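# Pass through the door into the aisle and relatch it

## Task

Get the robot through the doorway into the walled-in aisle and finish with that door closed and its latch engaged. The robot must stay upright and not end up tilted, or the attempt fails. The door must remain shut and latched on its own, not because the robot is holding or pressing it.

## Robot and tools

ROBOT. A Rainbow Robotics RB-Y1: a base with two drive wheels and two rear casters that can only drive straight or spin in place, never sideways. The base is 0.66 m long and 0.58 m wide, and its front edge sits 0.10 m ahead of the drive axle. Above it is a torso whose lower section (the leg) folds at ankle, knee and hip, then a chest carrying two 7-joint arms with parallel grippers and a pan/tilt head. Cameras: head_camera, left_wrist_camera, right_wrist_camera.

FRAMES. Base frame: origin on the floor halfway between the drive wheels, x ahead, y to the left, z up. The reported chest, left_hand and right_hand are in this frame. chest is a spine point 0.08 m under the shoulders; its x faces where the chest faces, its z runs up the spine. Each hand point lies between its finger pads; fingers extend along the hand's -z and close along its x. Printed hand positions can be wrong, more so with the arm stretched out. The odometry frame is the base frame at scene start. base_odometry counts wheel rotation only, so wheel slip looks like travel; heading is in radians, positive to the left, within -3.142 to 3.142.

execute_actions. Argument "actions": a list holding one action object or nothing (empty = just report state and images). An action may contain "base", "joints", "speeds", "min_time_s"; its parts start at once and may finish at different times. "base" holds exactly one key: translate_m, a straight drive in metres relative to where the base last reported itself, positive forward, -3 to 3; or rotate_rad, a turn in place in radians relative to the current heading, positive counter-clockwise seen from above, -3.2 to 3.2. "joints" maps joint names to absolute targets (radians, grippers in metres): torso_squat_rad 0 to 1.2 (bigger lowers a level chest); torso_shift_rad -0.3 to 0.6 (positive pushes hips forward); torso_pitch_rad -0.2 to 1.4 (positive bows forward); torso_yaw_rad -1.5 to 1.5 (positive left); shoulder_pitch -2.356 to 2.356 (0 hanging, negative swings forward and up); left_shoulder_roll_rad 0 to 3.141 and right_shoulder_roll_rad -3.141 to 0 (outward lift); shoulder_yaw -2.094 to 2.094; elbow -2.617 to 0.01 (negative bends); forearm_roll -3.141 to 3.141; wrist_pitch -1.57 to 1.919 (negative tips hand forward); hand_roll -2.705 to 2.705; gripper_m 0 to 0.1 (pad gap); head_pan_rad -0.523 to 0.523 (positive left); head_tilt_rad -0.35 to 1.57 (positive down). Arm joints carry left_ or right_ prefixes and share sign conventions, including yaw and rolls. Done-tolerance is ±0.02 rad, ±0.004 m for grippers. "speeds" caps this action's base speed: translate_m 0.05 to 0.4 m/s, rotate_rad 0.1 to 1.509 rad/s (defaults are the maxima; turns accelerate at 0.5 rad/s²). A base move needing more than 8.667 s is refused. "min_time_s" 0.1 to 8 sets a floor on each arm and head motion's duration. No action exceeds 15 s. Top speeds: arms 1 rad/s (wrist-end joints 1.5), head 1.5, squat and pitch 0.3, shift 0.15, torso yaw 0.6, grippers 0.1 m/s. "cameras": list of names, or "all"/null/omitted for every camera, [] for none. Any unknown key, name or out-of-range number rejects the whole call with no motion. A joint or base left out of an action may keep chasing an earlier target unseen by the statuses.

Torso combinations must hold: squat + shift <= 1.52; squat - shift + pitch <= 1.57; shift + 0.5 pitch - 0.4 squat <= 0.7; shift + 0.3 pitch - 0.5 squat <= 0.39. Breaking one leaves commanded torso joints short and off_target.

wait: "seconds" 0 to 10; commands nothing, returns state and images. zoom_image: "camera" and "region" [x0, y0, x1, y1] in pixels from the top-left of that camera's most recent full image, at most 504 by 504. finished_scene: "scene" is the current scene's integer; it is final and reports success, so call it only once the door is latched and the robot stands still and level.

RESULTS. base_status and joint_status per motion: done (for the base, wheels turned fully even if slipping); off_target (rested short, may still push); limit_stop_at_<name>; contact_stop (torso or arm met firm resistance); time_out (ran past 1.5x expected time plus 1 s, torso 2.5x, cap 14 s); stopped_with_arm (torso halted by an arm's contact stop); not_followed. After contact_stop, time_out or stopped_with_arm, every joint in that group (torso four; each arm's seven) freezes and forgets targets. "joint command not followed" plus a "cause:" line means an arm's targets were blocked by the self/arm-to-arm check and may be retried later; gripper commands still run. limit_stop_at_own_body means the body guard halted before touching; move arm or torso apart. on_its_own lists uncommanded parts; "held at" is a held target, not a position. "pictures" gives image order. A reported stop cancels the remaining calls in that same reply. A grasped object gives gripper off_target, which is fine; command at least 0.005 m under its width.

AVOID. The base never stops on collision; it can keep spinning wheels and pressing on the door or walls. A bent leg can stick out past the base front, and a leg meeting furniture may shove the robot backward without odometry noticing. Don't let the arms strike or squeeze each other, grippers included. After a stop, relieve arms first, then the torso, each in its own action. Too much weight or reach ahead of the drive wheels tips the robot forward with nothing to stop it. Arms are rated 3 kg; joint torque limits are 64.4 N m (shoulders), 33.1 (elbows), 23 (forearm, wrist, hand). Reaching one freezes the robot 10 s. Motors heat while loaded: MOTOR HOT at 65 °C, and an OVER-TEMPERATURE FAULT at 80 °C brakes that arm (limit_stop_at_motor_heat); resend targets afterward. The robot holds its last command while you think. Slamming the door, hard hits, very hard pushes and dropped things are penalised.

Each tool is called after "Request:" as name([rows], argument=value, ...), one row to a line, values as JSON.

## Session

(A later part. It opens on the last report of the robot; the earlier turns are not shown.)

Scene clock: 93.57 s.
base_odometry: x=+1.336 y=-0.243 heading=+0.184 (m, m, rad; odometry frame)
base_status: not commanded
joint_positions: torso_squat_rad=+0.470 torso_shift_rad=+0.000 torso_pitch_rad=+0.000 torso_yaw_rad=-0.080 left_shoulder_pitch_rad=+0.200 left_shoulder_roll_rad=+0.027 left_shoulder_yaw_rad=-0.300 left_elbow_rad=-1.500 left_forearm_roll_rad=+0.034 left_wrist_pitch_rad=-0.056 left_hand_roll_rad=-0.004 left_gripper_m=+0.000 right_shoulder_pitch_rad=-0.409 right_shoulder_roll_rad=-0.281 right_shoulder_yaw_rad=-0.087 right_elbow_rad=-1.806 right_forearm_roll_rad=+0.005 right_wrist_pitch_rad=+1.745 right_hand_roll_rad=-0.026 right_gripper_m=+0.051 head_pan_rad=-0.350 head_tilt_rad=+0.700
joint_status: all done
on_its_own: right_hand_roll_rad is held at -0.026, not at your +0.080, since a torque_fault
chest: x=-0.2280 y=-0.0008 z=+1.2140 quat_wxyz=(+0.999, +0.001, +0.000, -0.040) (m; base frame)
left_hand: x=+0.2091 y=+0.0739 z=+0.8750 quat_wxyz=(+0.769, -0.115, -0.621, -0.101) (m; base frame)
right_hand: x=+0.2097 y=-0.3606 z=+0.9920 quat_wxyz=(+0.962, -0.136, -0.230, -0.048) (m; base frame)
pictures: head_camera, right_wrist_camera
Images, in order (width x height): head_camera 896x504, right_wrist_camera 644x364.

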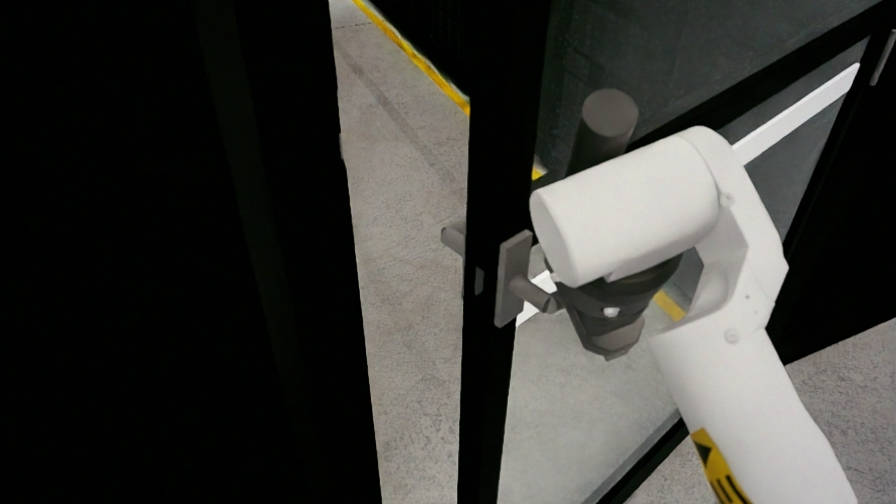

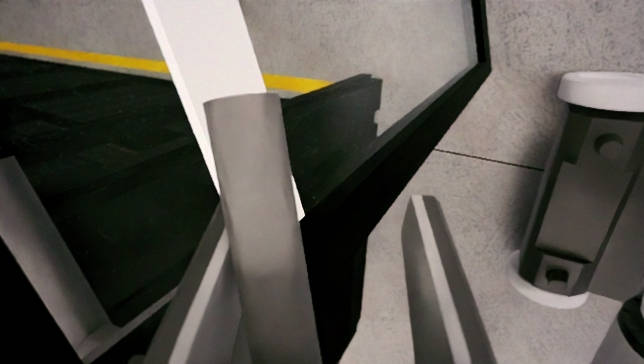

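Request:
execute_actions([
  {"joints":{"right_hand_roll_rad":0.2,"right_gripper_m":0.06},"min_time_s":0.8},
], cameras=["right_wrist_camera"])

Request:
execute_actions([
  {"base":{"translate_m":-0.05},"speeds":{"translate_m":0.06},"joints":{"torso_yaw_rad":-0.16}},
], cameras=["head_camera","right_wrist_camera"])

Scene clock: 94.90 s.
base_odometry: x=+1.336 y=-0.243 heading=+0.184 (m, m, rad; odometry frame)
base_status: not commanded
joint_positions: torso_squat_rad=+0.470 torso_shift_rad=+0.000 torso_pitch_rad=+0.000 torso_yaw_rad=-0.080 left_shoulder_pitch_rad=+0.200 left_shoulder_roll_rad=+0.027 left_shoulder_yaw_rad=-0.300 left_elbow_rad=-1.500 left_forearm_roll_rad=+0.034 left_wrist_pitch_rad=-0.056 left_hand_roll_rad=-0.004 left_gripper_m=+0.000 right_shoulder_pitch_rad=-0.408 right_shoulder_roll_rad=-0.282 right_shoulder_yaw_rad=-0.089 right_elbow_rad=-1.805 right_forearm_roll_rad=+0.006 right_wrist_pitch_rad=+1.745 right_hand_roll_rad=+0.200 right_gripper_m=+0.061 head_pan_rad=-0.350 head_tilt_rad=+0.700
joint_status: all done
chest: x=-0.2279 y=-0.0009 z=+1.2140 quat_wxyz=(+0.999, +0.001, +0.000, -0.040) (m; base frame)
left_hand: x=+0.2091 y=+0.0737 z=+0.8750 quat_wxyz=(+0.769, -0.115, -0.621, -0.101) (m; base frame)
right_hand: x=+0.2093 y=-0.3620 z=+0.9917 quat_wxyz=(+0.962, -0.162, -0.213, +0.059) (m; base frame)
pictures: right_wrist_camera
Images, in order (width x height): right_wrist_camera 644x364.

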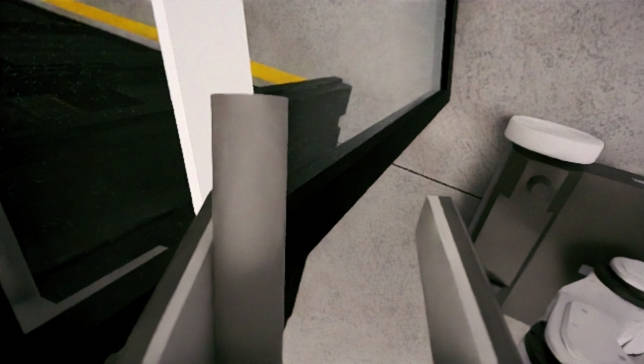

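Scene clock: 96.57 s.
base_odometry: x=+1.287 y=-0.253 heading=+0.185 (m, m, rad; odometry frame)
base_status: done
joint_positions: torso_squat_rad=+0.470 torso_shift_rad=+0.000 torso_pitch_rad=+0.000 torso_yaw_rad=-0.160 left_shoulder_pitch_rad=+0.200 left_shoulder_roll_rad=+0.027 left_shoulder_yaw_rad=-0.300 left_elbow_rad=-1.500 left_forearm_roll_rad=+0.034 left_wrist_pitch_rad=-0.056 left_hand_roll_rad=-0.004 left_gripper_m=+0.000 right_shoulder_pitch_rad=-0.409 right_shoulder_roll_rad=-0.282 right_shoulder_yaw_rad=-0.088 right_elbow_rad=-1.805 right_forearm_roll_rad=+0.005 right_wrist_pitch_rad=+1.745 right_hand_roll_rad=+0.200 right_gripper_m=+0.061 head_pan_rad=-0.350 head_tilt_rad=+0.700
joint_status: all done
chest: x=-0.2279 y=-0.0009 z=+1.2140 quat_wxyz=(+0.997, +0.001, +0.000, -0.080) (m; base frame)
left_hand: x=+0.2137 y=+0.0386 z=+0.8749 quat_wxyz=(+0.764, -0.140, -0.616, -0.131) (m; base frame)
right_hand: x=+0.1794 y=-0.3956 z=+0.9921 quat_wxyz=(+0.963, -0.170, -0.206, +0.021) (m; base frame)
pictures: head_camera, right_wrist_camera
Images, in order (width x height): head_camera 896x504, right_wrist_camera 644x364.

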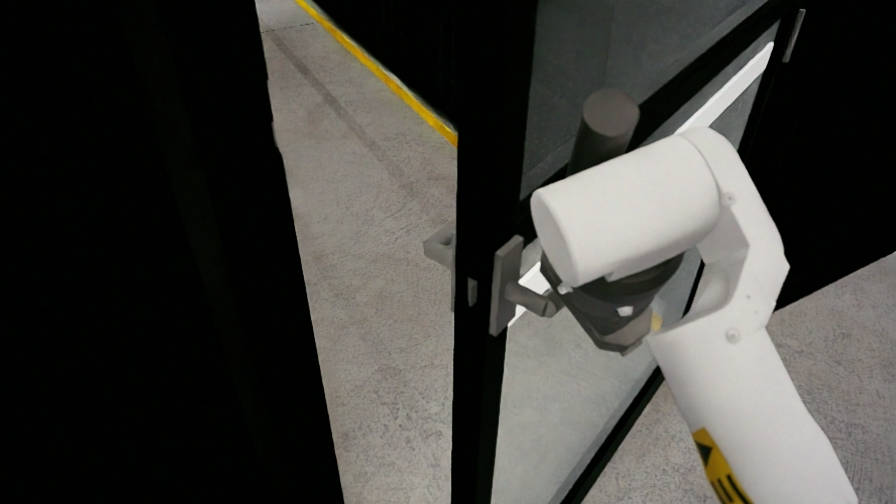

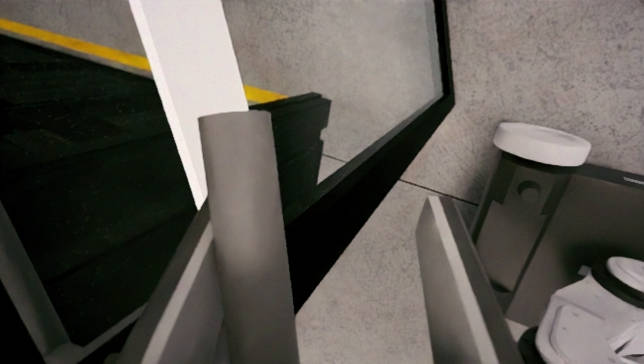

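Request:
execute_actions([
  {"base":{"translate_m":-0.055},"speeds":{"translate_m":0.06},"joints":{"torso_yaw_rad":-0.25,"right_hand_roll_rad":0.42},"min_time_s":1},
], cameras=["head_camera","right_wrist_camera"])

Scene clock: 98.43 s.
base_odometry: x=+1.233 y=-0.263 heading=+0.187 (m, m, rad; odometry frame)
base_status: done
joint_positions: torso_squat_rad=+0.470 torso_shift_rad=+0.000 torso_pitch_rad=+0.000 torso_yaw_rad=-0.250 left_shoulder_pitch_rad=+0.200 left_shoulder_roll_rad=+0.027 left_shoulder_yaw_rad=-0.300 left_elbow_rad=-1.500 left_forearm_roll_rad=+0.034 left_wrist_pitch_rad=-0.056 left_hand_roll_rad=-0.004 left_gripper_m=+0.000 right_shoulder_pitch_rad=-0.412 right_shoulder_roll_rad=-0.284 right_shoulder_yaw_rad=-0.090 right_elbow_rad=-1.808 right_forearm_roll_rad=+0.006 right_wrist_pitch_rad=+1.743 right_hand_roll_rad=+0.420 right_gripper_m=+0.062 head_pan_rad=-0.350 head_tilt_rad=+0.700
joint_status: all done
chest: x=-0.2280 y=-0.0009 z=+1.2140 quat_wxyz=(+0.992, +0.001, +0.000, -0.125) (m; base frame)
left_hand: x=+0.2154 y=-0.0013 z=+0.8750 quat_wxyz=(+0.758, -0.168, -0.609, -0.166) (m; base frame)
right_hand: x=+0.1436 y=-0.4318 z=+0.9955 quat_wxyz=(+0.959, -0.202, -0.181, +0.083) (m; base frame)
pictures: head_camera, right_wrist_camera
Images, in order (width x height): head_camera 896x504, right_wrist_camera 644x364.

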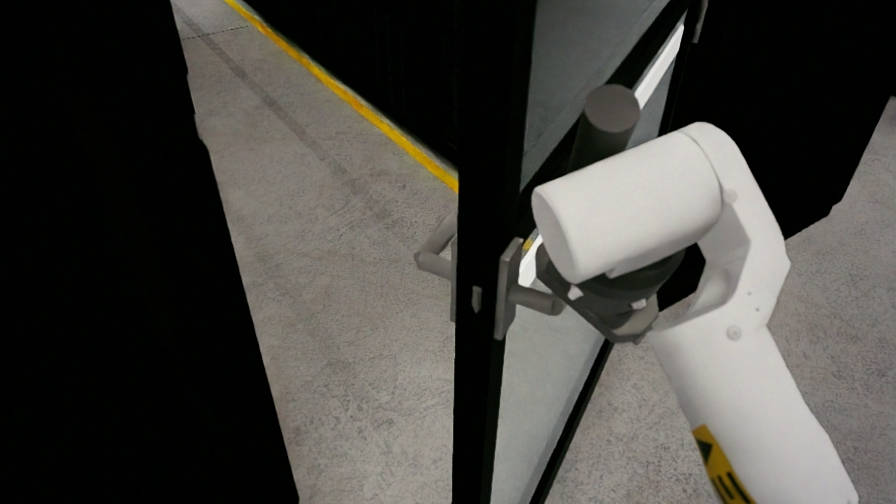

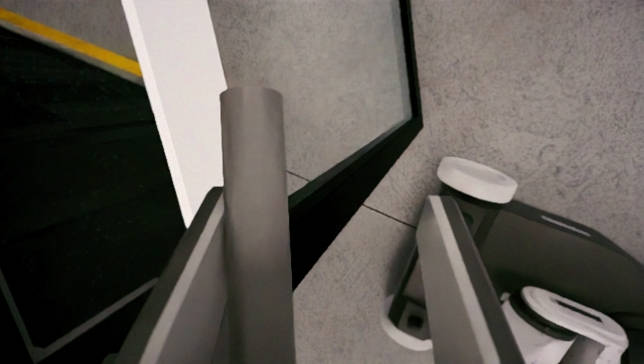

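Request:
execute_actions([
  {"joints":{"torso_yaw_rad":-0.38,"right_hand_roll_rad":0.62,"left_shoulder_yaw_rad":0.1,"head_pan_rad":-0.5,"head_tilt_rad":0.9},"min_time_s":0.6},
], cameras=["head_camera","right_wrist_camera"])

Scene clock: 100.00 s.
base_odometry: x=+1.233 y=-0.263 heading=+0.187 (m, m, rad; odometry frame)
base_status: not commanded
joint_positions: torso_squat_rad=+0.470 torso_shift_rad=+0.000 torso_pitch_rad=-0.001 torso_yaw_rad=-0.380 left_shoulder_pitch_rad=+0.200 left_shoulder_roll_rad=+0.027 left_shoulder_yaw_rad=+0.100 left_elbow_rad=-1.500 left_forearm_roll_rad=+0.034 left_wrist_pitch_rad=-0.056 left_hand_roll_rad=-0.004 left_gripper_m=+0.000 right_shoulder_pitch_rad=-0.415 right_shoulder_roll_rad=-0.281 right_shoulder_yaw_rad=-0.088 right_elbow_rad=-1.811 right_forearm_roll_rad=+0.004 right_wrist_pitch_rad=+1.744 right_hand_roll_rad=+0.620 right_gripper_m=+0.062 head_pan_rad=-0.500 head_tilt_rad=+0.900
joint_status: all done
chest: x=-0.2285 y=-0.0001 z=+1.2140 quat_wxyz=(+0.982, +0.000, -0.001, -0.189) (m; base frame)
left_hand: x=+0.2935 y=+0.1288 z=+0.8783 quat_wxyz=(+0.768, -0.058, -0.632, -0.088) (m; base frame)
right_hand: x=+0.0862 y=-0.4735 z=+0.9973 quat_wxyz=(+0.955, -0.229, -0.148, +0.119) (m; base frame)
pictures: head_camera, right_wrist_camera
Images, in order (width x height): head_camera 896x504, right_wrist_camera 644x364.

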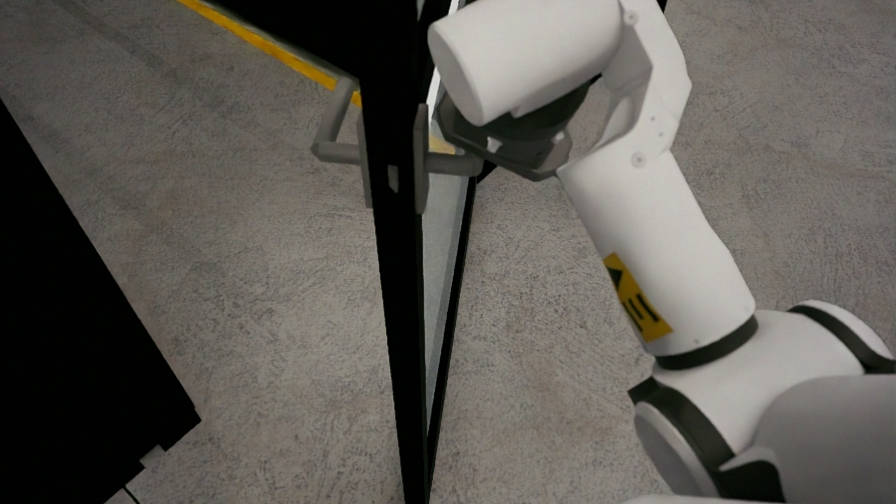

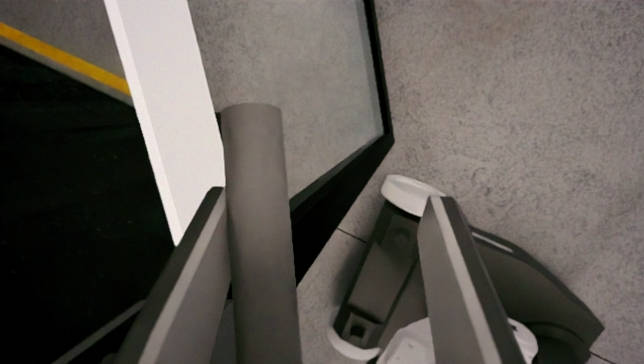

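Request:
execute_actions([
  {"joints":{"left_shoulder_pitch_rad":-0.6,"left_elbow_rad":-0.8,"left_shoulder_yaw_rad":-0.5,"left_wrist_pitch_rad":0,"head_pan_rad":-0.35}},
], cameras=["head_camera"])

Scene clock: 101.90 s.
base_odometry: x=+1.233 y=-0.263 heading=+0.187 (m, m, rad; odometry frame)
base_status: not commanded
joint_positions: torso_squat_rad=+0.470 torso_shift_rad=+0.000 torso_pitch_rad=-0.001 torso_yaw_rad=-0.380 left_shoulder_pitch_rad=-0.600 left_shoulder_roll_rad=+0.027 left_shoulder_yaw_rad=-0.500 left_elbow_rad=-0.800 left_forearm_roll_rad=+0.034 left_wrist_pitch_rad=+0.000 left_hand_roll_rad=-0.004 left_gripper_m=+0.000 right_shoulder_pitch_rad=-0.415 right_shoulder_roll_rad=-0.281 right_shoulder_yaw_rad=-0.088 right_elbow_rad=-1.811 right_forearm_roll_rad=+0.004 right_wrist_pitch_rad=+1.744 right_hand_roll_rad=+0.620 right_gripper_m=+0.062 head_pan_rad=-0.350 head_tilt_rad=+0.900
joint_status: all done
chest: x=-0.2285 y=-0.0001 z=+1.2140 quat_wxyz=(+0.982, +0.000, -0.001, -0.189) (m; base frame)
left_hand: x=+0.2909 y=-0.2376 z=+0.9102 quat_wxyz=(+0.657, -0.174, -0.574, -0.457) (m; base frame)
right_hand: x=+0.0863 y=-0.4734 z=+0.9975 quat_wxyz=(+0.955, -0.229, -0.149, +0.119) (m; base frame)
pictures: head_camera
Images, in order (width x height): head_camera 896x504.

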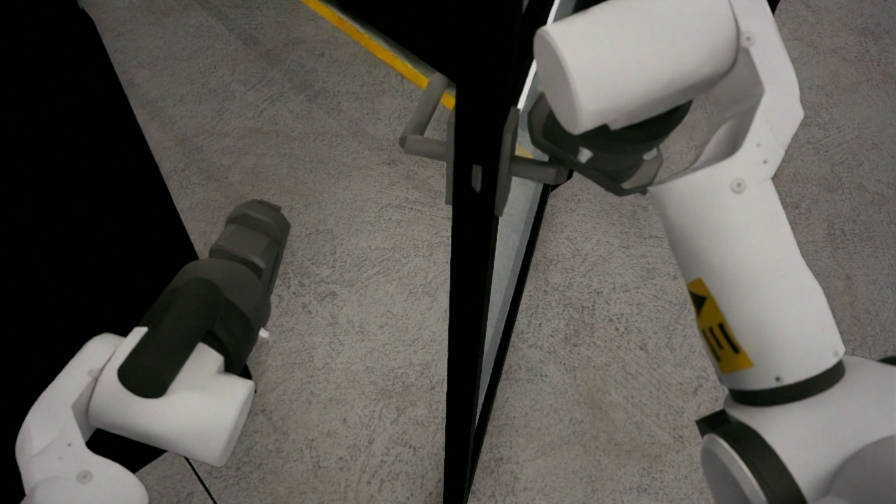

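Request:
execute_actions([
  {"joints":{"left_shoulder_pitch_rad":-0.72,"left_shoulder_yaw_rad":-0.9},"min_time_s":1},
], cameras=["head_camera","left_wrist_camera"])

Scene clock: 103.33 s.
base_odometry: x=+1.233 y=-0.263 heading=+0.187 (m, m, rad; odometry frame)
base_status: not commanded
joint_positions: torso_squat_rad=+0.470 torso_shift_rad=+0.000 torso_pitch_rad=-0.001 torso_yaw_rad=-0.380 left_shoulder_pitch_rad=-0.720 left_shoulder_roll_rad=+0.027 left_shoulder_yaw_rad=-0.900 left_elbow_rad=-0.800 left_forearm_roll_rad=+0.034 left_wrist_pitch_rad=+0.000 left_hand_roll_rad=-0.004 left_gripper_m=+0.000 right_shoulder_pitch_rad=-0.415 right_shoulder_roll_rad=-0.281 right_shoulder_yaw_rad=-0.088 right_elbow_rad=-1.811 right_forearm_roll_rad=+0.004 right_wrist_pitch_rad=+1.744 right_hand_roll_rad=+0.620 right_gripper_m=+0.062 head_pan_rad=-0.350 head_tilt_rad=+0.900
joint_status: all done
chest: x=-0.2285 y=-0.0001 z=+1.2140 quat_wxyz=(+0.982, +0.000, -0.001, -0.189) (m; base frame)
left_hand: x=+0.1921 y=-0.3159 z=+0.9082 quat_wxyz=(+0.513, -0.172, -0.556, -0.630) (m; base frame)
right_hand: x=+0.0863 y=-0.4734 z=+0.9975 quat_wxyz=(+0.955, -0.229, -0.149, +0.119) (m; base frame)
pictures: head_camera, left_wrist_camera
Images, in order (width x height): head_camera 896x504, left_wrist_camera 644x364.

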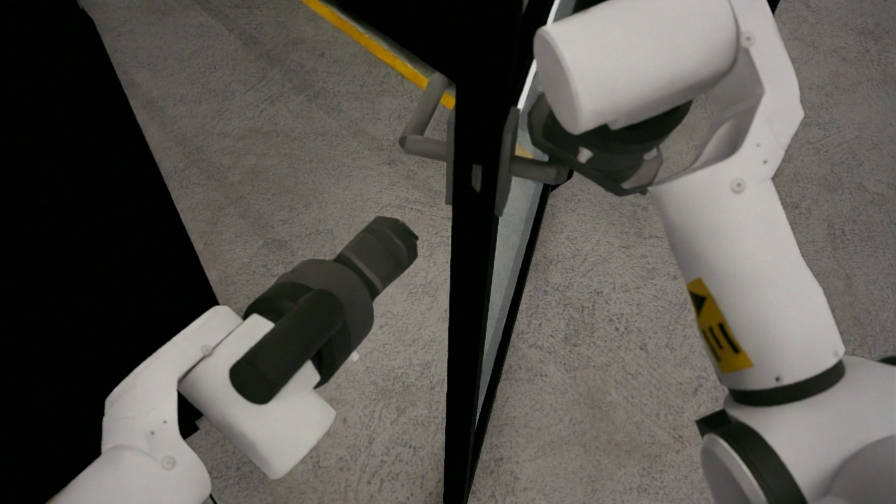

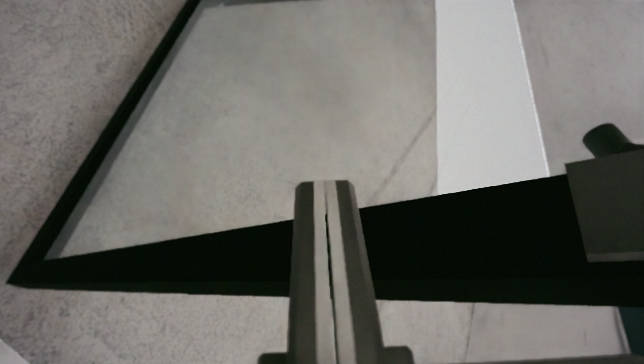

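Request:
execute_actions([
  {"base":{"translate_m":0.025},"joints":{"torso_yaw_rad":-0.48,"right_hand_roll_rad":0.78,"left_elbow_rad":-0.65},"min_time_s":0.5},
])

Scene clock: 104.80 s.
base_odometry: x=+1.258 y=-0.258 heading=+0.187 (m, m, rad; odometry frame)
base_status: done
joint_positions: torso_squat_rad=+0.470 torso_shift_rad=+0.000 torso_pitch_rad=+0.000 torso_yaw_rad=-0.480 left_shoulder_pitch_rad=-0.720 left_shoulder_roll_rad=+0.027 left_shoulder_yaw_rad=-0.900 left_elbow_rad=-0.650 left_forearm_roll_rad=+0.034 left_wrist_pitch_rad=+0.000 left_hand_roll_rad=-0.004 left_gripper_m=+0.000 right_shoulder_pitch_rad=-0.411 right_shoulder_roll_rad=-0.281 right_shoulder_yaw_rad=-0.088 right_elbow_rad=-1.808 right_forearm_roll_rad=+0.005 right_wrist_pitch_rad=+1.744 right_hand_roll_rad=+0.780 right_gripper_m=+0.062 head_pan_rad=-0.350 head_tilt_rad=+0.900
joint_status: all done
chest: x=-0.2280 y=-0.0005 z=+1.2140 quat_wxyz=(+0.971, +0.000, +0.000, -0.238) (m; base frame)
left_hand: x=+0.1909 y=-0.3174 z=+0.8550 quat_wxyz=(+0.522, -0.149, -0.510, -0.667) (m; base frame)
right_hand: x=+0.0361 y=-0.5029 z=+0.9942 quat_wxyz=(+0.952, -0.244, -0.114, +0.147) (m; base frame)
pictures: head_camera, left_wrist_camera, right_wrist_camera
Images, in order (width x height): head_camera 896x504, left_wrist_camera 644x364, right_wrist_camera 644x364.

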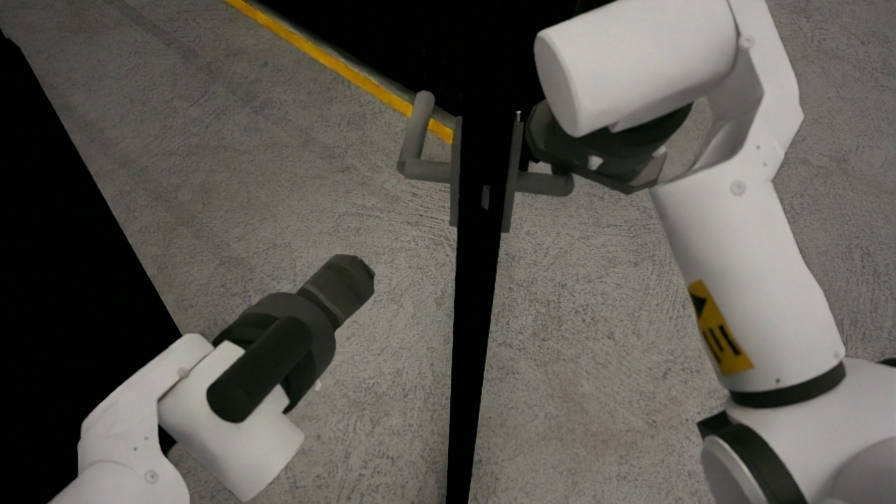

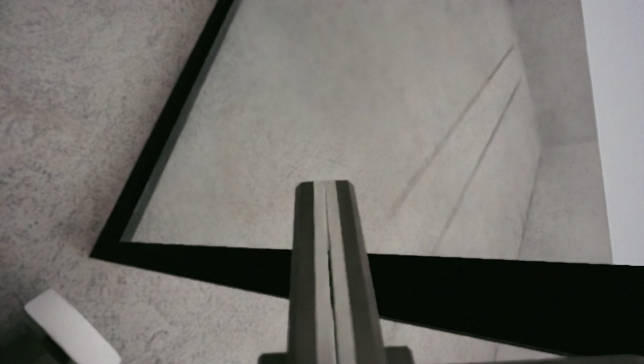

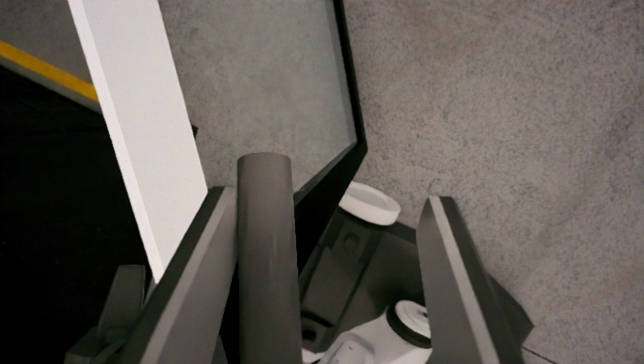

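Request:
execute_actions([
  {"joints":{"torso_yaw_rad":-0.58,"right_hand_roll_rad":0.92,"left_shoulder_pitch_rad":-0.85,"left_shoulder_yaw_rad":-1.1},"min_time_s":0.5},
])

Scene clock: 106.57 s.
base_odometry: x=+1.258 y=-0.258 heading=+0.187 (m, m, rad; odometry frame)
base_status: not commanded
joint_positions: torso_squat_rad=+0.470 torso_shift_rad=+0.000 torso_pitch_rad=+0.000 torso_yaw_rad=-0.580 left_shoulder_pitch_rad=-0.849 left_shoulder_roll_rad=+0.029 left_shoulder_yaw_rad=-1.100 left_elbow_rad=-0.649 left_forearm_roll_rad=+0.035 left_wrist_pitch_rad=+0.000 left_hand_roll_rad=-0.004 left_gripper_m=+0.000 right_shoulder_pitch_rad=-0.405 right_shoulder_roll_rad=-0.282 right_shoulder_yaw_rad=-0.088 right_elbow_rad=-1.804 right_forearm_roll_rad=+0.005 right_wrist_pitch_rad=+1.746 right_hand_roll_rad=+0.920 right_gripper_m=+0.060 head_pan_rad=-0.350 head_tilt_rad=+0.900
joint_status: all done
chest: x=-0.2279 y=-0.0009 z=+1.2140 quat_wxyz=(+0.958, +0.001, +0.000, -0.286) (m; base frame)
left_hand: x=+0.1313 y=-0.3885 z=+0.8792 quat_wxyz=(+0.374, -0.146, -0.512, -0.759) (m; base frame)
right_hand: x=-0.0186 y=-0.5269 z=+0.9899 quat_wxyz=(+0.950, -0.253, -0.080, +0.164) (m; base frame)
pictures: head_camera, left_wrist_camera, right_wrist_camera
Images, in order (width x height): head_camera 896x504, left_wrist_camera 644x364, right_wrist_camera 644x364.

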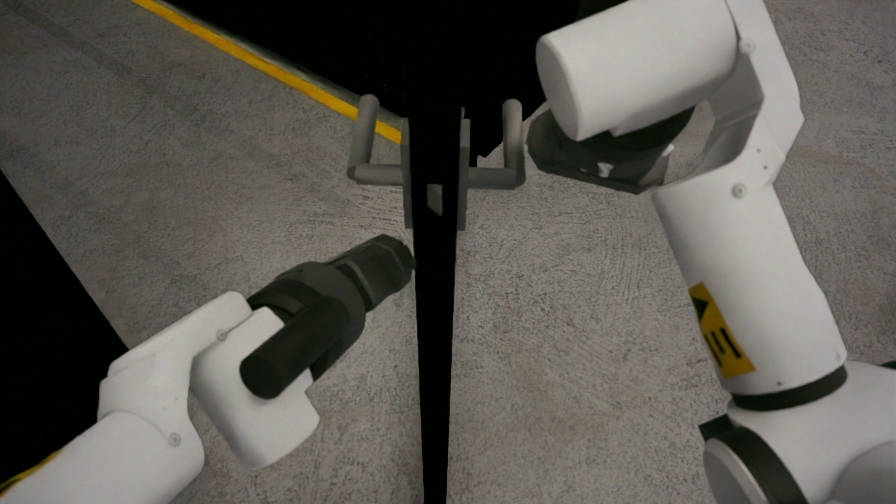

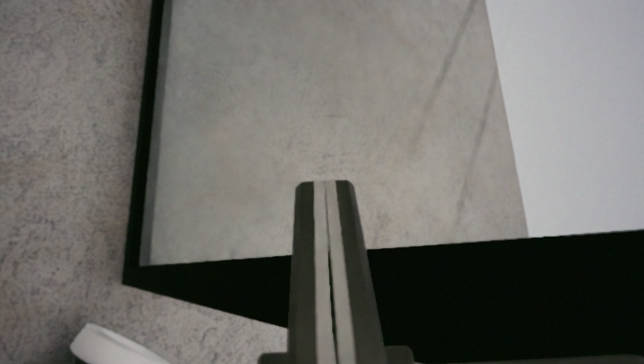

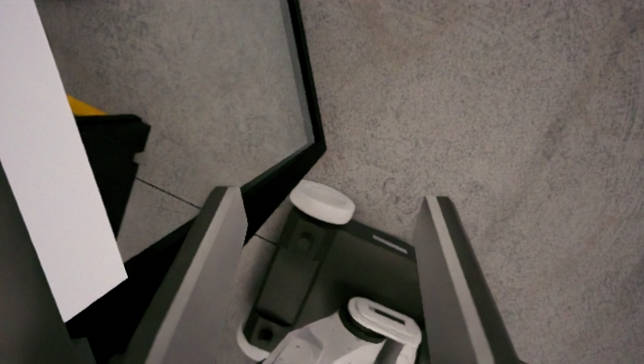

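Request:
execute_actions([
  {"joints":{"right_shoulder_yaw_rad":-0.6,"right_shoulder_pitch_rad":0.5,"right_gripper_m":0}},
], cameras=[])

Request:
execute_actions([
  {"joints":{"right_elbow_rad":-0.5,"right_wrist_pitch_rad":0.3,"right_hand_roll_rad":0,"right_shoulder_pitch_rad":0.3,"right_shoulder_roll_rad":-0.2}},
], cameras=["head_camera","left_wrist_camera"])

Scene clock: 108.40 s.
base_odometry: x=+1.258 y=-0.258 heading=+0.187 (m, m, rad; odometry frame)
base_status: not commanded
joint_positions: torso_squat_rad=+0.470 torso_shift_rad=+0.000 torso_pitch_rad=+0.000 torso_yaw_rad=-0.580 left_shoulder_pitch_rad=-0.849 left_shoulder_roll_rad=+0.029 left_shoulder_yaw_rad=-1.100 left_elbow_rad=-0.649 left_forearm_roll_rad=+0.035 left_wrist_pitch_rad=+0.000 left_hand_roll_rad=-0.004 left_gripper_m=+0.000 right_shoulder_pitch_rad=+0.500 right_shoulder_roll_rad=-0.282 right_shoulder_yaw_rad=-0.600 right_elbow_rad=-1.803 right_forearm_roll_rad=+0.005 right_wrist_pitch_rad=+1.746 right_hand_roll_rad=+0.920 right_gripper_m=+0.001 head_pan_rad=-0.350 head_tilt_rad=+0.900
joint_status: all done
chest: x=-0.2279 y=-0.0009 z=+1.2140 quat_wxyz=(+0.958, +0.001, +0.000, -0.286) (m; base frame)
left_hand: x=+0.1312 y=-0.3885 z=+0.8792 quat_wxyz=(+0.374, -0.146, -0.512, -0.759) (m; base frame)
right_hand: x=-0.5361 y=-0.4399 z=+0.8270 quat_wxyz=(+0.948, -0.042, +0.267, -0.168) (m; base frame)
pictures: none
No camera images: the call's "cameras" was empty. Leave "cameras" out to get every camera's image.

Scene clock: 110.40 s.
base_odometry: x=+1.258 y=-0.258 heading=+0.187 (m, m, rad; odometry frame)
base_status: not commanded
joint_positions: torso_squat_rad=+0.470 torso_shift_rad=+0.000 torso_pitch_rad=+0.000 torso_yaw_rad=-0.580 left_shoulder_pitch_rad=-0.849 left_shoulder_roll_rad=+0.029 left_shoulder_yaw_rad=-1.100 left_elbow_rad=-0.649 left_forearm_roll_rad=+0.035 left_wrist_pitch_rad=+0.000 left_hand_roll_rad=-0.004 left_gripper_m=+0.000 right_shoulder_pitch_rad=+0.300 right_shoulder_roll_rad=-0.200 right_shoulder_yaw_rad=-0.600 right_elbow_rad=-0.500 right_forearm_roll_rad=+0.005 right_wrist_pitch_rad=+0.300 right_hand_roll_rad=+0.000 right_gripper_m=+0.001 head_pan_rad=-0.350 head_tilt_rad=+0.900
joint_status: all done
chest: x=-0.2279 y=-0.0009 z=+1.2140 quat_wxyz=(+0.958, +0.001, +0.000, -0.286) (m; base frame)
left_hand: x=+0.1312 y=-0.3885 z=+0.8792 quat_wxyz=(+0.374, -0.146, -0.512, -0.759) (m; base frame)
right_hand: x=-0.5546 y=-0.3430 z=+0.5782 quat_wxyz=(+0.809, -0.157, +0.065, -0.563) (m; base frame)
pictures: head_camera, left_wrist_camera
Images, in order (width x height): head_camera 896x504, left_wrist_camera 644x364.

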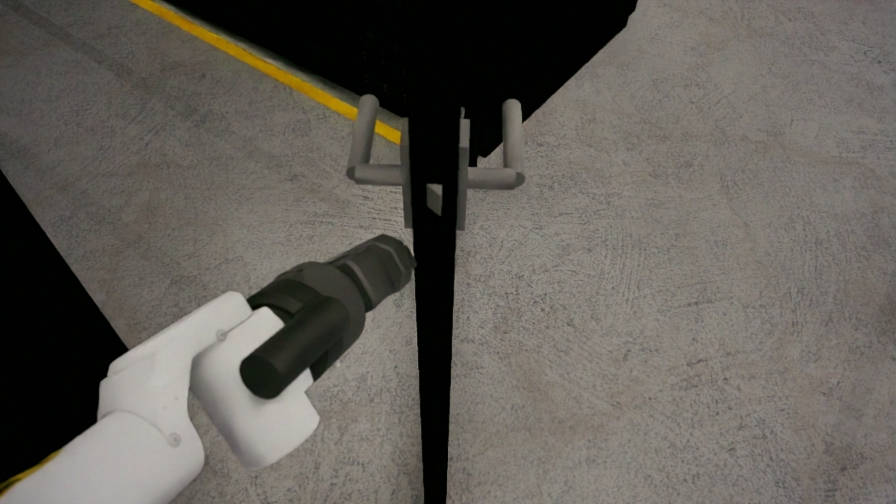

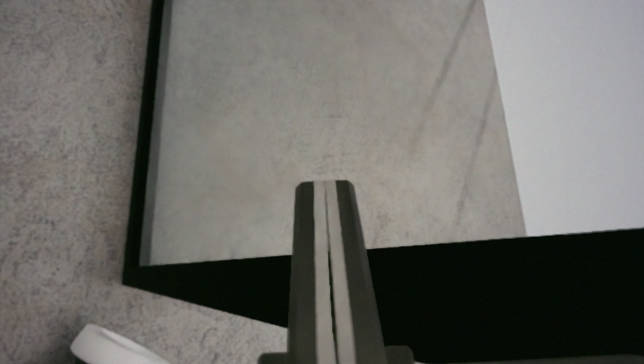

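Request:
execute_actions([
  {"base":{"translate_m":0.16},"joints":{"torso_yaw_rad":-1.08,"head_pan_rad":-0.1}},
], cameras=["head_camera","left_wrist_camera"])

Scene clock: 112.53 s.
base_odometry: x=+1.415 y=-0.228 heading=+0.189 (m, m, rad; odometry frame)
base_status: done
joint_positions: torso_squat_rad=+0.470 torso_shift_rad=+0.000 torso_pitch_rad=+0.000 torso_yaw_rad=-1.080 left_shoulder_pitch_rad=-0.850 left_shoulder_roll_rad=+0.030 left_shoulder_yaw_rad=-1.100 left_elbow_rad=-0.649 left_forearm_roll_rad=+0.035 left_wrist_pitch_rad=+0.001 left_hand_roll_rad=-0.004 left_gripper_m=-0.001 right_shoulder_pitch_rad=+0.300 right_shoulder_roll_rad=-0.200 right_shoulder_yaw_rad=-0.600 right_elbow_rad=-0.500 right_forearm_roll_rad=+0.005 right_wrist_pitch_rad=+0.300 right_hand_roll_rad=+0.000 right_gripper_m=+0.001 head_pan_rad=-0.100 head_tilt_rad=+0.900
joint_status: all done
chest: x=-0.2278 y=-0.0010 z=+1.2140 quat_wxyz=(+0.858, +0.001, +0.001, -0.514) (m; base frame)
left_hand: x=-0.0983 y=-0.5135 z=+0.8792 quat_wxyz=(+0.175, -0.268, -0.460, -0.828) (m; base frame)
right_hand: x=-0.6791 y=-0.1443 z=+0.5786 quat_wxyz=(+0.645, -0.136, +0.102, -0.745) (m; base frame)
pictures: head_camera, left_wrist_camera
Images, in order (width x height): head_camera 896x504, left_wrist_camera 644x364.

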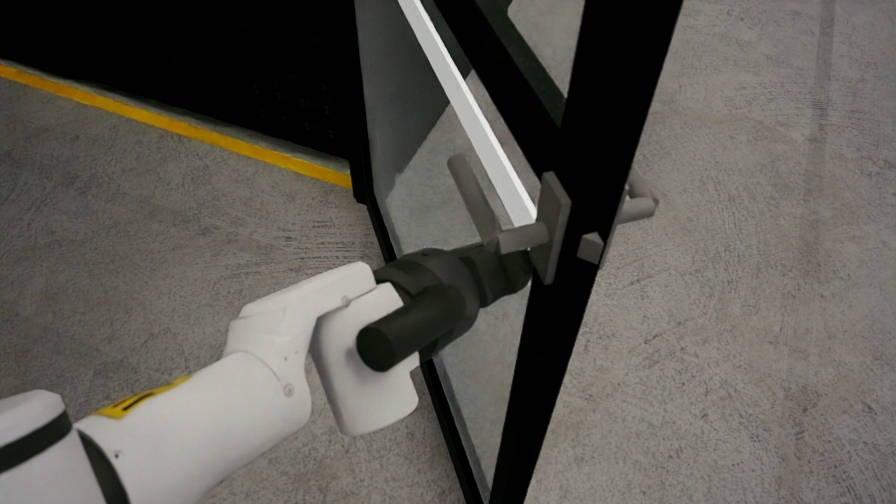

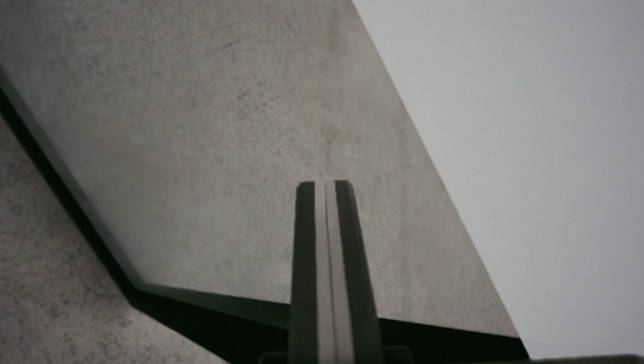

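Request:
execute_actions([
  {"base":{"rotate_rad":-0.25},"joints":{"torso_squat_rad":0.6,"left_shoulder_pitch_rad":-0.6,"left_elbow_rad":-0.8,"left_shoulder_yaw_rad":-0.5,"right_shoulder_yaw_rad":0,"right_shoulder_pitch_rad":0.1,"right_elbow_rad":-0.3,"right_wrist_pitch_rad":0,"right_shoulder_roll_rad":-0.15},"min_time_s":1.2},
], cameras=["head_camera"])

Request:
execute_actions([
  {"base":{"rotate_rad":-0.25},"joints":{"torso_yaw_rad":-0.8}},
], cameras=["head_camera"])

Scene clock: 115.17 s.
base_odometry: x=+1.415 y=-0.228 heading=-0.061 (m, m, rad; odometry frame)
base_status: done
joint_positions: torso_squat_rad=+0.600 torso_shift_rad=+0.000 torso_pitch_rad=+0.000 torso_yaw_rad=-1.080 left_shoulder_pitch_rad=-0.599 left_shoulder_roll_rad=+0.029 left_shoulder_yaw_rad=-0.499 left_elbow_rad=-0.799 left_forearm_roll_rad=+0.035 left_wrist_pitch_rad=+0.000 left_hand_roll_rad=-0.004 left_gripper_m=+0.000 right_shoulder_pitch_rad=+0.100 right_shoulder_roll_rad=-0.150 right_shoulder_yaw_rad=+0.000 right_elbow_rad=-0.300 right_forearm_roll_rad=+0.005 right_wrist_pitch_rad=+0.000 right_hand_roll_rad=+0.000 right_gripper_m=+0.001 head_pan_rad=-0.100 head_tilt_rad=+0.900
joint_status: all done
chest: x=-0.2279 y=-0.0009 z=+1.1677 quat_wxyz=(+0.858, +0.001, +0.000, -0.514) (m; base frame)
left_hand: x=+0.0181 y=-0.5159 z=+0.8614 quat_wxyz=(+0.462, -0.358, -0.479, -0.655) (m; base frame)
right_hand: x=-0.4907 y=-0.2208 z=+0.4956 quat_wxyz=(+0.851, -0.117, -0.047, -0.510) (m; base frame)
pictures: head_camera
Images, in order (width x height): head_camera 896x504.

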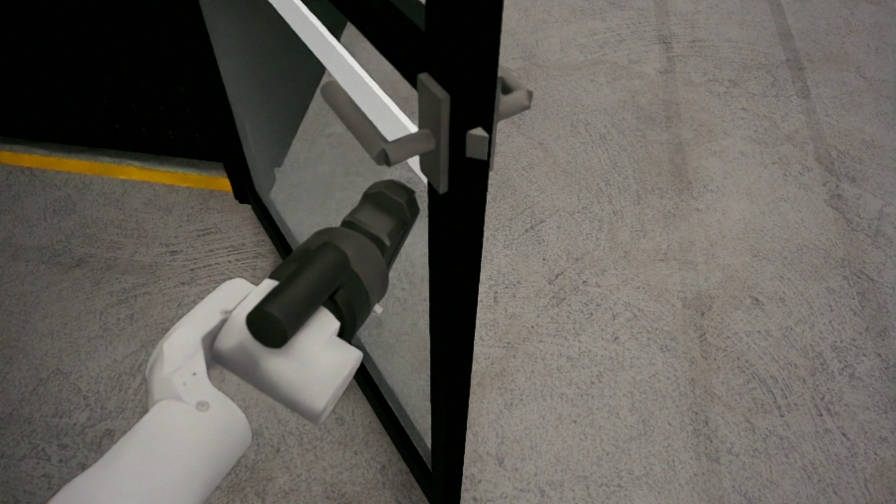

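Scene clock: 117.07 s.
base_odometry: x=+1.415 y=-0.228 heading=-0.310 (m, m, rad; odometry frame)
base_status: done
joint_positions: torso_squat_rad=+0.600 torso_shift_rad=+0.001 torso_pitch_rad=+0.001 torso_yaw_rad=-0.799 left_shoulder_pitch_rad=-0.599 left_shoulder_roll_rad=+0.029 left_shoulder_yaw_rad=-0.499 left_elbow_rad=-0.799 left_forearm_roll_rad=+0.035 left_wrist_pitch_rad=+0.000 left_hand_roll_rad=-0.004 left_gripper_m=+0.000 right_shoulder_pitch_rad=+0.100 right_shoulder_roll_rad=-0.150 right_shoulder_yaw_rad=+0.000 right_elbow_rad=-0.300 right_forearm_roll_rad=+0.005 right_wrist_pitch_rad=+0.000 right_hand_roll_rad=+0.000 right_gripper_m=+0.001 head_pan_rad=-0.100 head_tilt_rad=+0.900
joint_status: torso_yaw_rad contact_stop (moved +0.281 of +0.280)
chest: x=-0.2272 y=-0.0009 z=+1.1677 quat_wxyz=(+0.921, +0.001, +0.001, -0.389) (m; base frame)
left_hand: x=+0.1516 y=-0.4278 z=+0.8616 quat_wxyz=(+0.549, -0.288, -0.524, -0.584) (m; base frame)
right_hand: x=-0.4191 y=-0.2849 z=+0.4957 quat_wxyz=(+0.914, -0.109, -0.063, -0.385) (m; base frame)
pictures: head_camera
Images, in order (width x height): head_camera 896x504.

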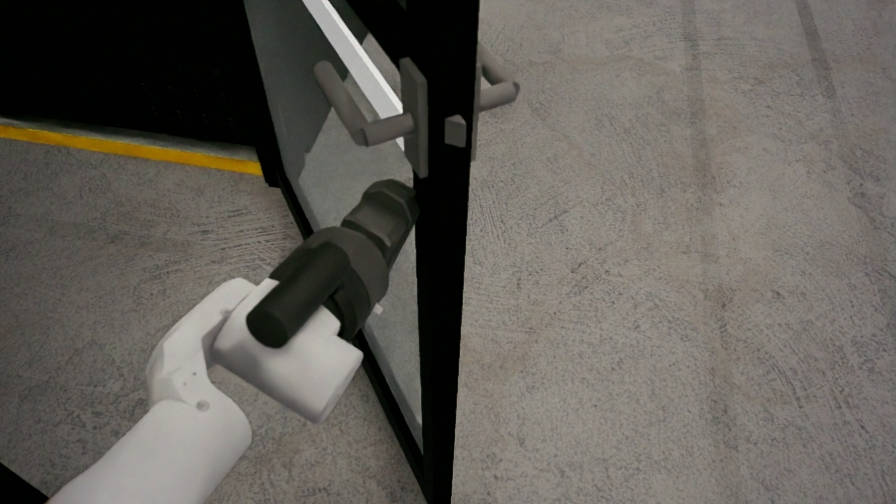

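Request:
execute_actions([
  {"base":{"translate_m":0.15},"joints":{"torso_yaw_rad":-1.1}},
], cameras=["head_camera"])

Request:
execute_actions([
  {"base":{"rotate_rad":-0.3},"joints":{"left_shoulder_yaw_rad":0,"left_elbow_rad":-0.7},"min_time_s":1.4},
], cameras=["head_camera"])

Scene clock: 118.97 s.
base_odometry: x=+1.558 y=-0.274 heading=-0.311 (m, m, rad; odometry frame)
base_status: done
joint_positions: torso_squat_rad=+0.600 torso_shift_rad=+0.001 torso_pitch_rad=+0.001 torso_yaw_rad=-1.100 left_shoulder_pitch_rad=-0.599 left_shoulder_roll_rad=+0.028 left_shoulder_yaw_rad=-0.500 left_elbow_rad=-0.799 left_forearm_roll_rad=+0.035 left_wrist_pitch_rad=+0.000 left_hand_roll_rad=-0.004 left_gripper_m=+0.000 right_shoulder_pitch_rad=+0.100 right_shoulder_roll_rad=-0.150 right_shoulder_yaw_rad=+0.000 right_elbow_rad=-0.300 right_forearm_roll_rad=+0.005 right_wrist_pitch_rad=+0.000 right_hand_roll_rad=+0.000 right_gripper_m=+0.001 head_pan_rad=-0.100 head_tilt_rad=+0.900
joint_status: all done
chest: x=-0.2271 y=-0.0009 z=+1.1677 quat_wxyz=(+0.853, +0.000, +0.001, -0.523) (m; base frame)
left_hand: x=+0.0068 y=-0.5207 z=+0.8611 quat_wxyz=(+0.455, -0.364, -0.474, -0.660) (m; base frame)
right_hand: x=-0.4949 y=-0.2154 z=+0.4960 quat_wxyz=(+0.846, -0.117, -0.045, -0.518) (m; base frame)
pictures: head_camera
Images, in order (width x height): head_camera 896x504.

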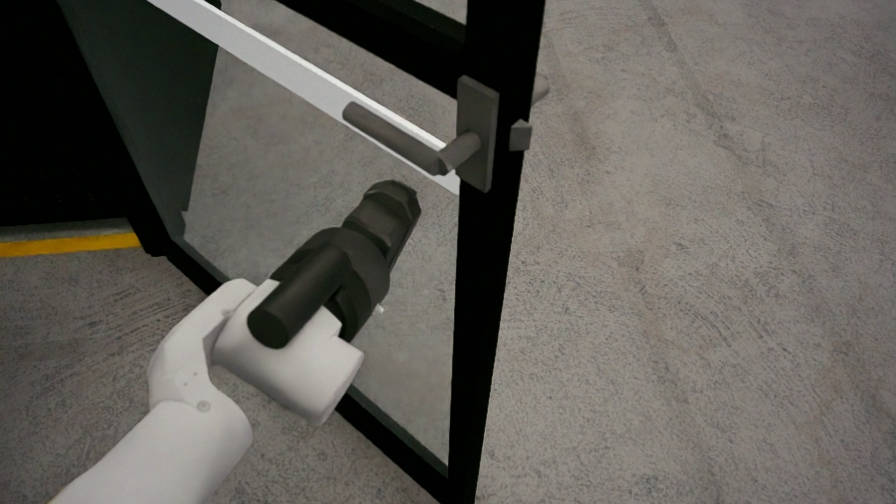

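Scene clock: 120.90 s.
base_odometry: x=+1.558 y=-0.274 heading=-0.610 (m, m, rad; odometry frame)
base_status: done
joint_positions: torso_squat_rad=+0.600 torso_shift_rad=+0.001 torso_pitch_rad=+0.001 torso_yaw_rad=-1.100 left_shoulder_pitch_rad=-0.599 left_shoulder_roll_rad=+0.028 left_shoulder_yaw_rad=+0.001 left_elbow_rad=-0.700 left_forearm_roll_rad=+0.035 left_wrist_pitch_rad=+0.000 left_hand_roll_rad=-0.004 left_gripper_m=+0.000 right_shoulder_pitch_rad=+0.100 right_shoulder_roll_rad=-0.150 right_shoulder_yaw_rad=+0.000 right_elbow_rad=-0.300 right_forearm_roll_rad=+0.005 right_wrist_pitch_rad=+0.000 right_hand_roll_rad=+0.000 right_gripper_m=+0.001 head_pan_rad=-0.100 head_tilt_rad=+0.900
joint_status: all done
chest: x=-0.2272 y=-0.0009 z=+1.1677 quat_wxyz=(+0.853, +0.000, +0.001, -0.523) (m; base frame)
left_hand: x=+0.1791 y=-0.4915 z=+0.8519 quat_wxyz=(+0.642, -0.333, -0.486, -0.491) (m; base frame)
right_hand: x=-0.4949 y=-0.2155 z=+0.4960 quat_wxyz=(+0.846, -0.117, -0.045, -0.518) (m; base frame)
pictures: head_camera
Images, in order (width x height): head_camera 896x504.

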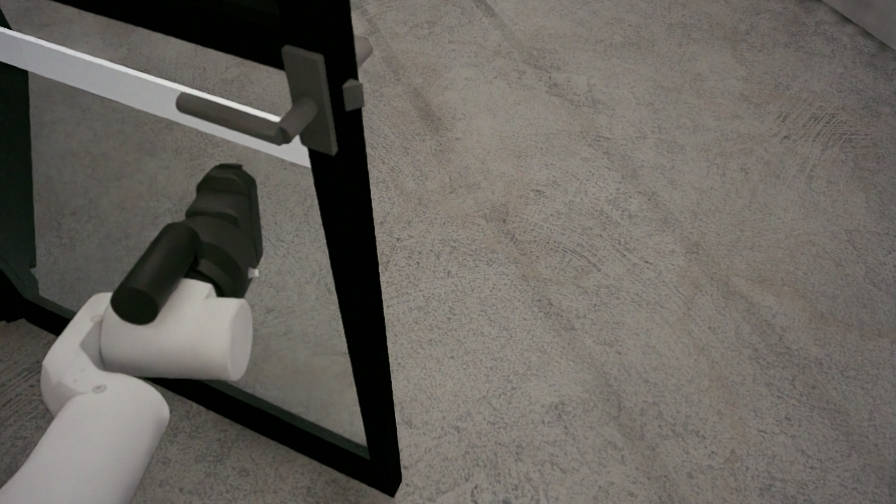

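Request:
execute_actions([
  {"base":{"rotate_rad":-0.3},"joints":{"torso_yaw_rad":-0.85}},
], cameras=[])

Request:
execute_actions([
  {"base":{"rotate_rad":-0.3},"joints":{"torso_yaw_rad":-0.6,"head_pan_rad":0.4}},
], cameras=["head_camera"])

Scene clock: 127.00 s.
base_odometry: x=+1.558 y=-0.274 heading=-0.909 (m, m, rad; odometry frame)
base_status: done
joint_positions: torso_squat_rad=+0.600 torso_shift_rad=+0.001 torso_pitch_rad=+0.001 torso_yaw_rad=-0.850 left_shoulder_pitch_rad=-0.598 left_shoulder_roll_rad=+0.029 left_shoulder_yaw_rad=+0.001 left_elbow_rad=-0.699 left_forearm_roll_rad=+0.035 left_wrist_pitch_rad=+0.000 left_hand_roll_rad=-0.004 left_gripper_m=+0.000 right_shoulder_pitch_rad=+0.100 right_shoulder_roll_rad=-0.150 right_shoulder_yaw_rad=+0.000 right_elbow_rad=-0.300 right_forearm_roll_rad=+0.005 right_wrist_pitch_rad=+0.000 right_hand_roll_rad=+0.000 right_gripper_m=+0.001 head_pan_rad=-0.100 head_tilt_rad=+0.900
joint_status: all done
chest: x=-0.2272 y=-0.0009 z=+1.1677 quat_wxyz=(+0.911, +0.001, +0.001, -0.412) (m; base frame)
left_hand: x=+0.2886 y=-0.3750 z=+0.8517 quat_wxyz=(+0.699, -0.269, -0.523, -0.407) (m; base frame)
right_hand: x=-0.4331 y=-0.2749 z=+0.4958 quat_wxyz=(+0.904, -0.111, -0.060, -0.408) (m; base frame)
pictures: none
No camera images: the call's "cameras" was empty. Leave "cameras" out to get every camera's image.

Scene clock: 129.10 s.
base_odometry: x=+1.558 y=-0.274 heading=-1.209 (m, m, rad; odometry frame)
base_status: done
joint_positions: torso_squat_rad=+0.600 torso_shift_rad=+0.001 torso_pitch_rad=+0.001 torso_yaw_rad=-0.600 left_shoulder_pitch_rad=-0.598 left_shoulder_roll_rad=+0.029 left_shoulder_yaw_rad=+0.001 left_elbow_rad=-0.699 left_forearm_roll_rad=+0.035 left_wrist_pitch_rad=+0.000 left_hand_roll_rad=-0.004 left_gripper_m=+0.000 right_shoulder_pitch_rad=+0.100 right_shoulder_roll_rad=-0.150 right_shoulder_yaw_rad=+0.000 right_elbow_rad=-0.300 right_forearm_roll_rad=+0.005 right_wrist_pitch_rad=+0.000 right_hand_roll_rad=+0.000 right_gripper_m=+0.001 head_pan_rad=+0.400 head_tilt_rad=+0.900
joint_status: all done
chest: x=-0.2273 y=-0.0009 z=+1.1677 quat_wxyz=(+0.955, +0.001, +0.001, -0.295) (m; base frame)
left_hand: x=+0.3652 y=-0.2357 z=+0.8518 quat_wxyz=(+0.744, -0.201, -0.553, -0.317) (m; base frame)
right_hand: x=-0.3587 y=-0.3171 z=+0.4956 quat_wxyz=(+0.948, -0.102, -0.073, -0.293) (m; base frame)
pictures: head_camera
Images, in order (width x height): head_camera 896x504.

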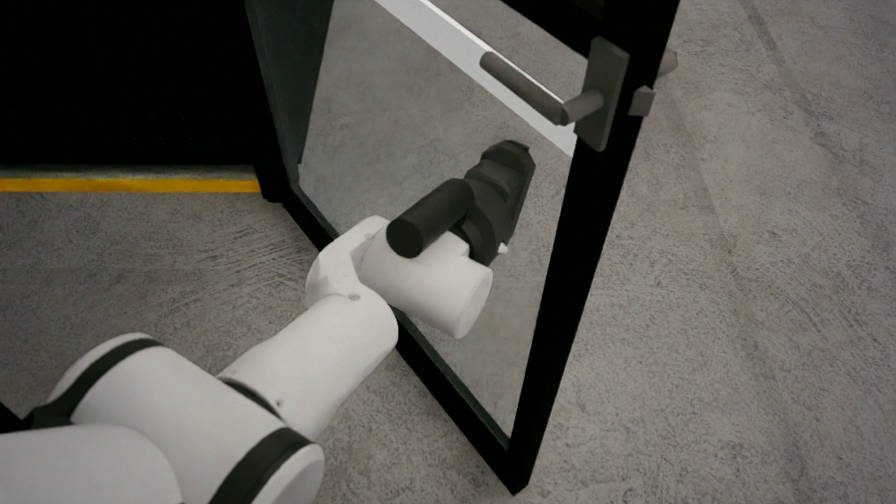

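Request:
execute_actions([
  {"base":{"translate_m":0.42},"speeds":{"translate_m":0.2},"joints":{"head_pan_rad":0.52}},
], cameras=["head_camera"])

Scene clock: 132.53 s.
base_odometry: x=+1.706 y=-0.666 heading=-1.209 (m, m, rad; odometry frame)
base_status: done
joint_positions: torso_squat_rad=+0.600 torso_shift_rad=+0.001 torso_pitch_rad=+0.001 torso_yaw_rad=-0.600 left_shoulder_pitch_rad=-0.598 left_shoulder_roll_rad=+0.026 left_shoulder_yaw_rad=+0.000 left_elbow_rad=-0.699 left_forearm_roll_rad=+0.035 left_wrist_pitch_rad=+0.000 left_hand_roll_rad=-0.004 left_gripper_m=+0.000 right_shoulder_pitch_rad=+0.100 right_shoulder_roll_rad=-0.150 right_shoulder_yaw_rad=+0.000 right_elbow_rad=-0.300 right_forearm_roll_rad=+0.005 right_wrist_pitch_rad=+0.000 right_hand_roll_rad=+0.000 right_gripper_m=+0.001 head_pan_rad=+0.520 head_tilt_rad=+0.900
joint_status: all done
chest: x=-0.2274 y=-0.0009 z=+1.1677 quat_wxyz=(+0.955, +0.001, +0.001, -0.295) (m; base frame)
left_hand: x=+0.3635 y=-0.2371 z=+0.8514 quat_wxyz=(+0.744, -0.202, -0.552, -0.317) (m; base frame)
right_hand: x=-0.3588 y=-0.3171 z=+0.4956 quat_wxyz=(+0.948, -0.102, -0.073, -0.293) (m; base frame)
pictures: head_camera
Images, in order (width x height): head_camera 896x504.

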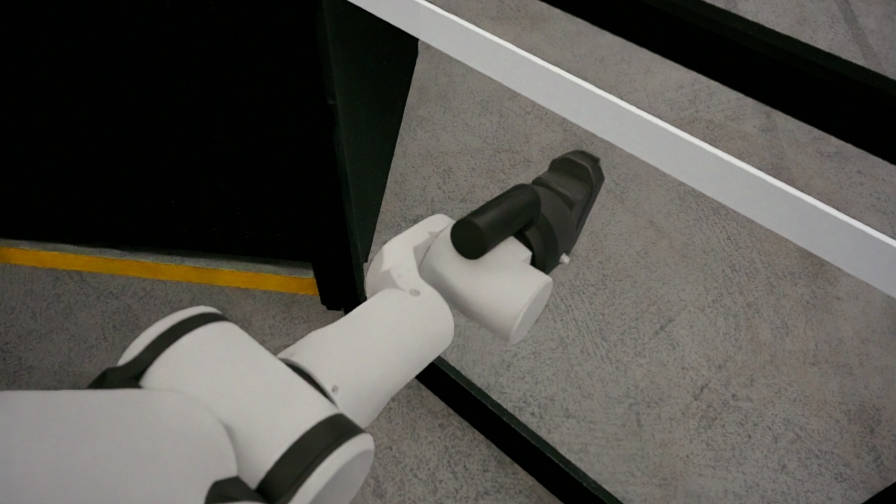

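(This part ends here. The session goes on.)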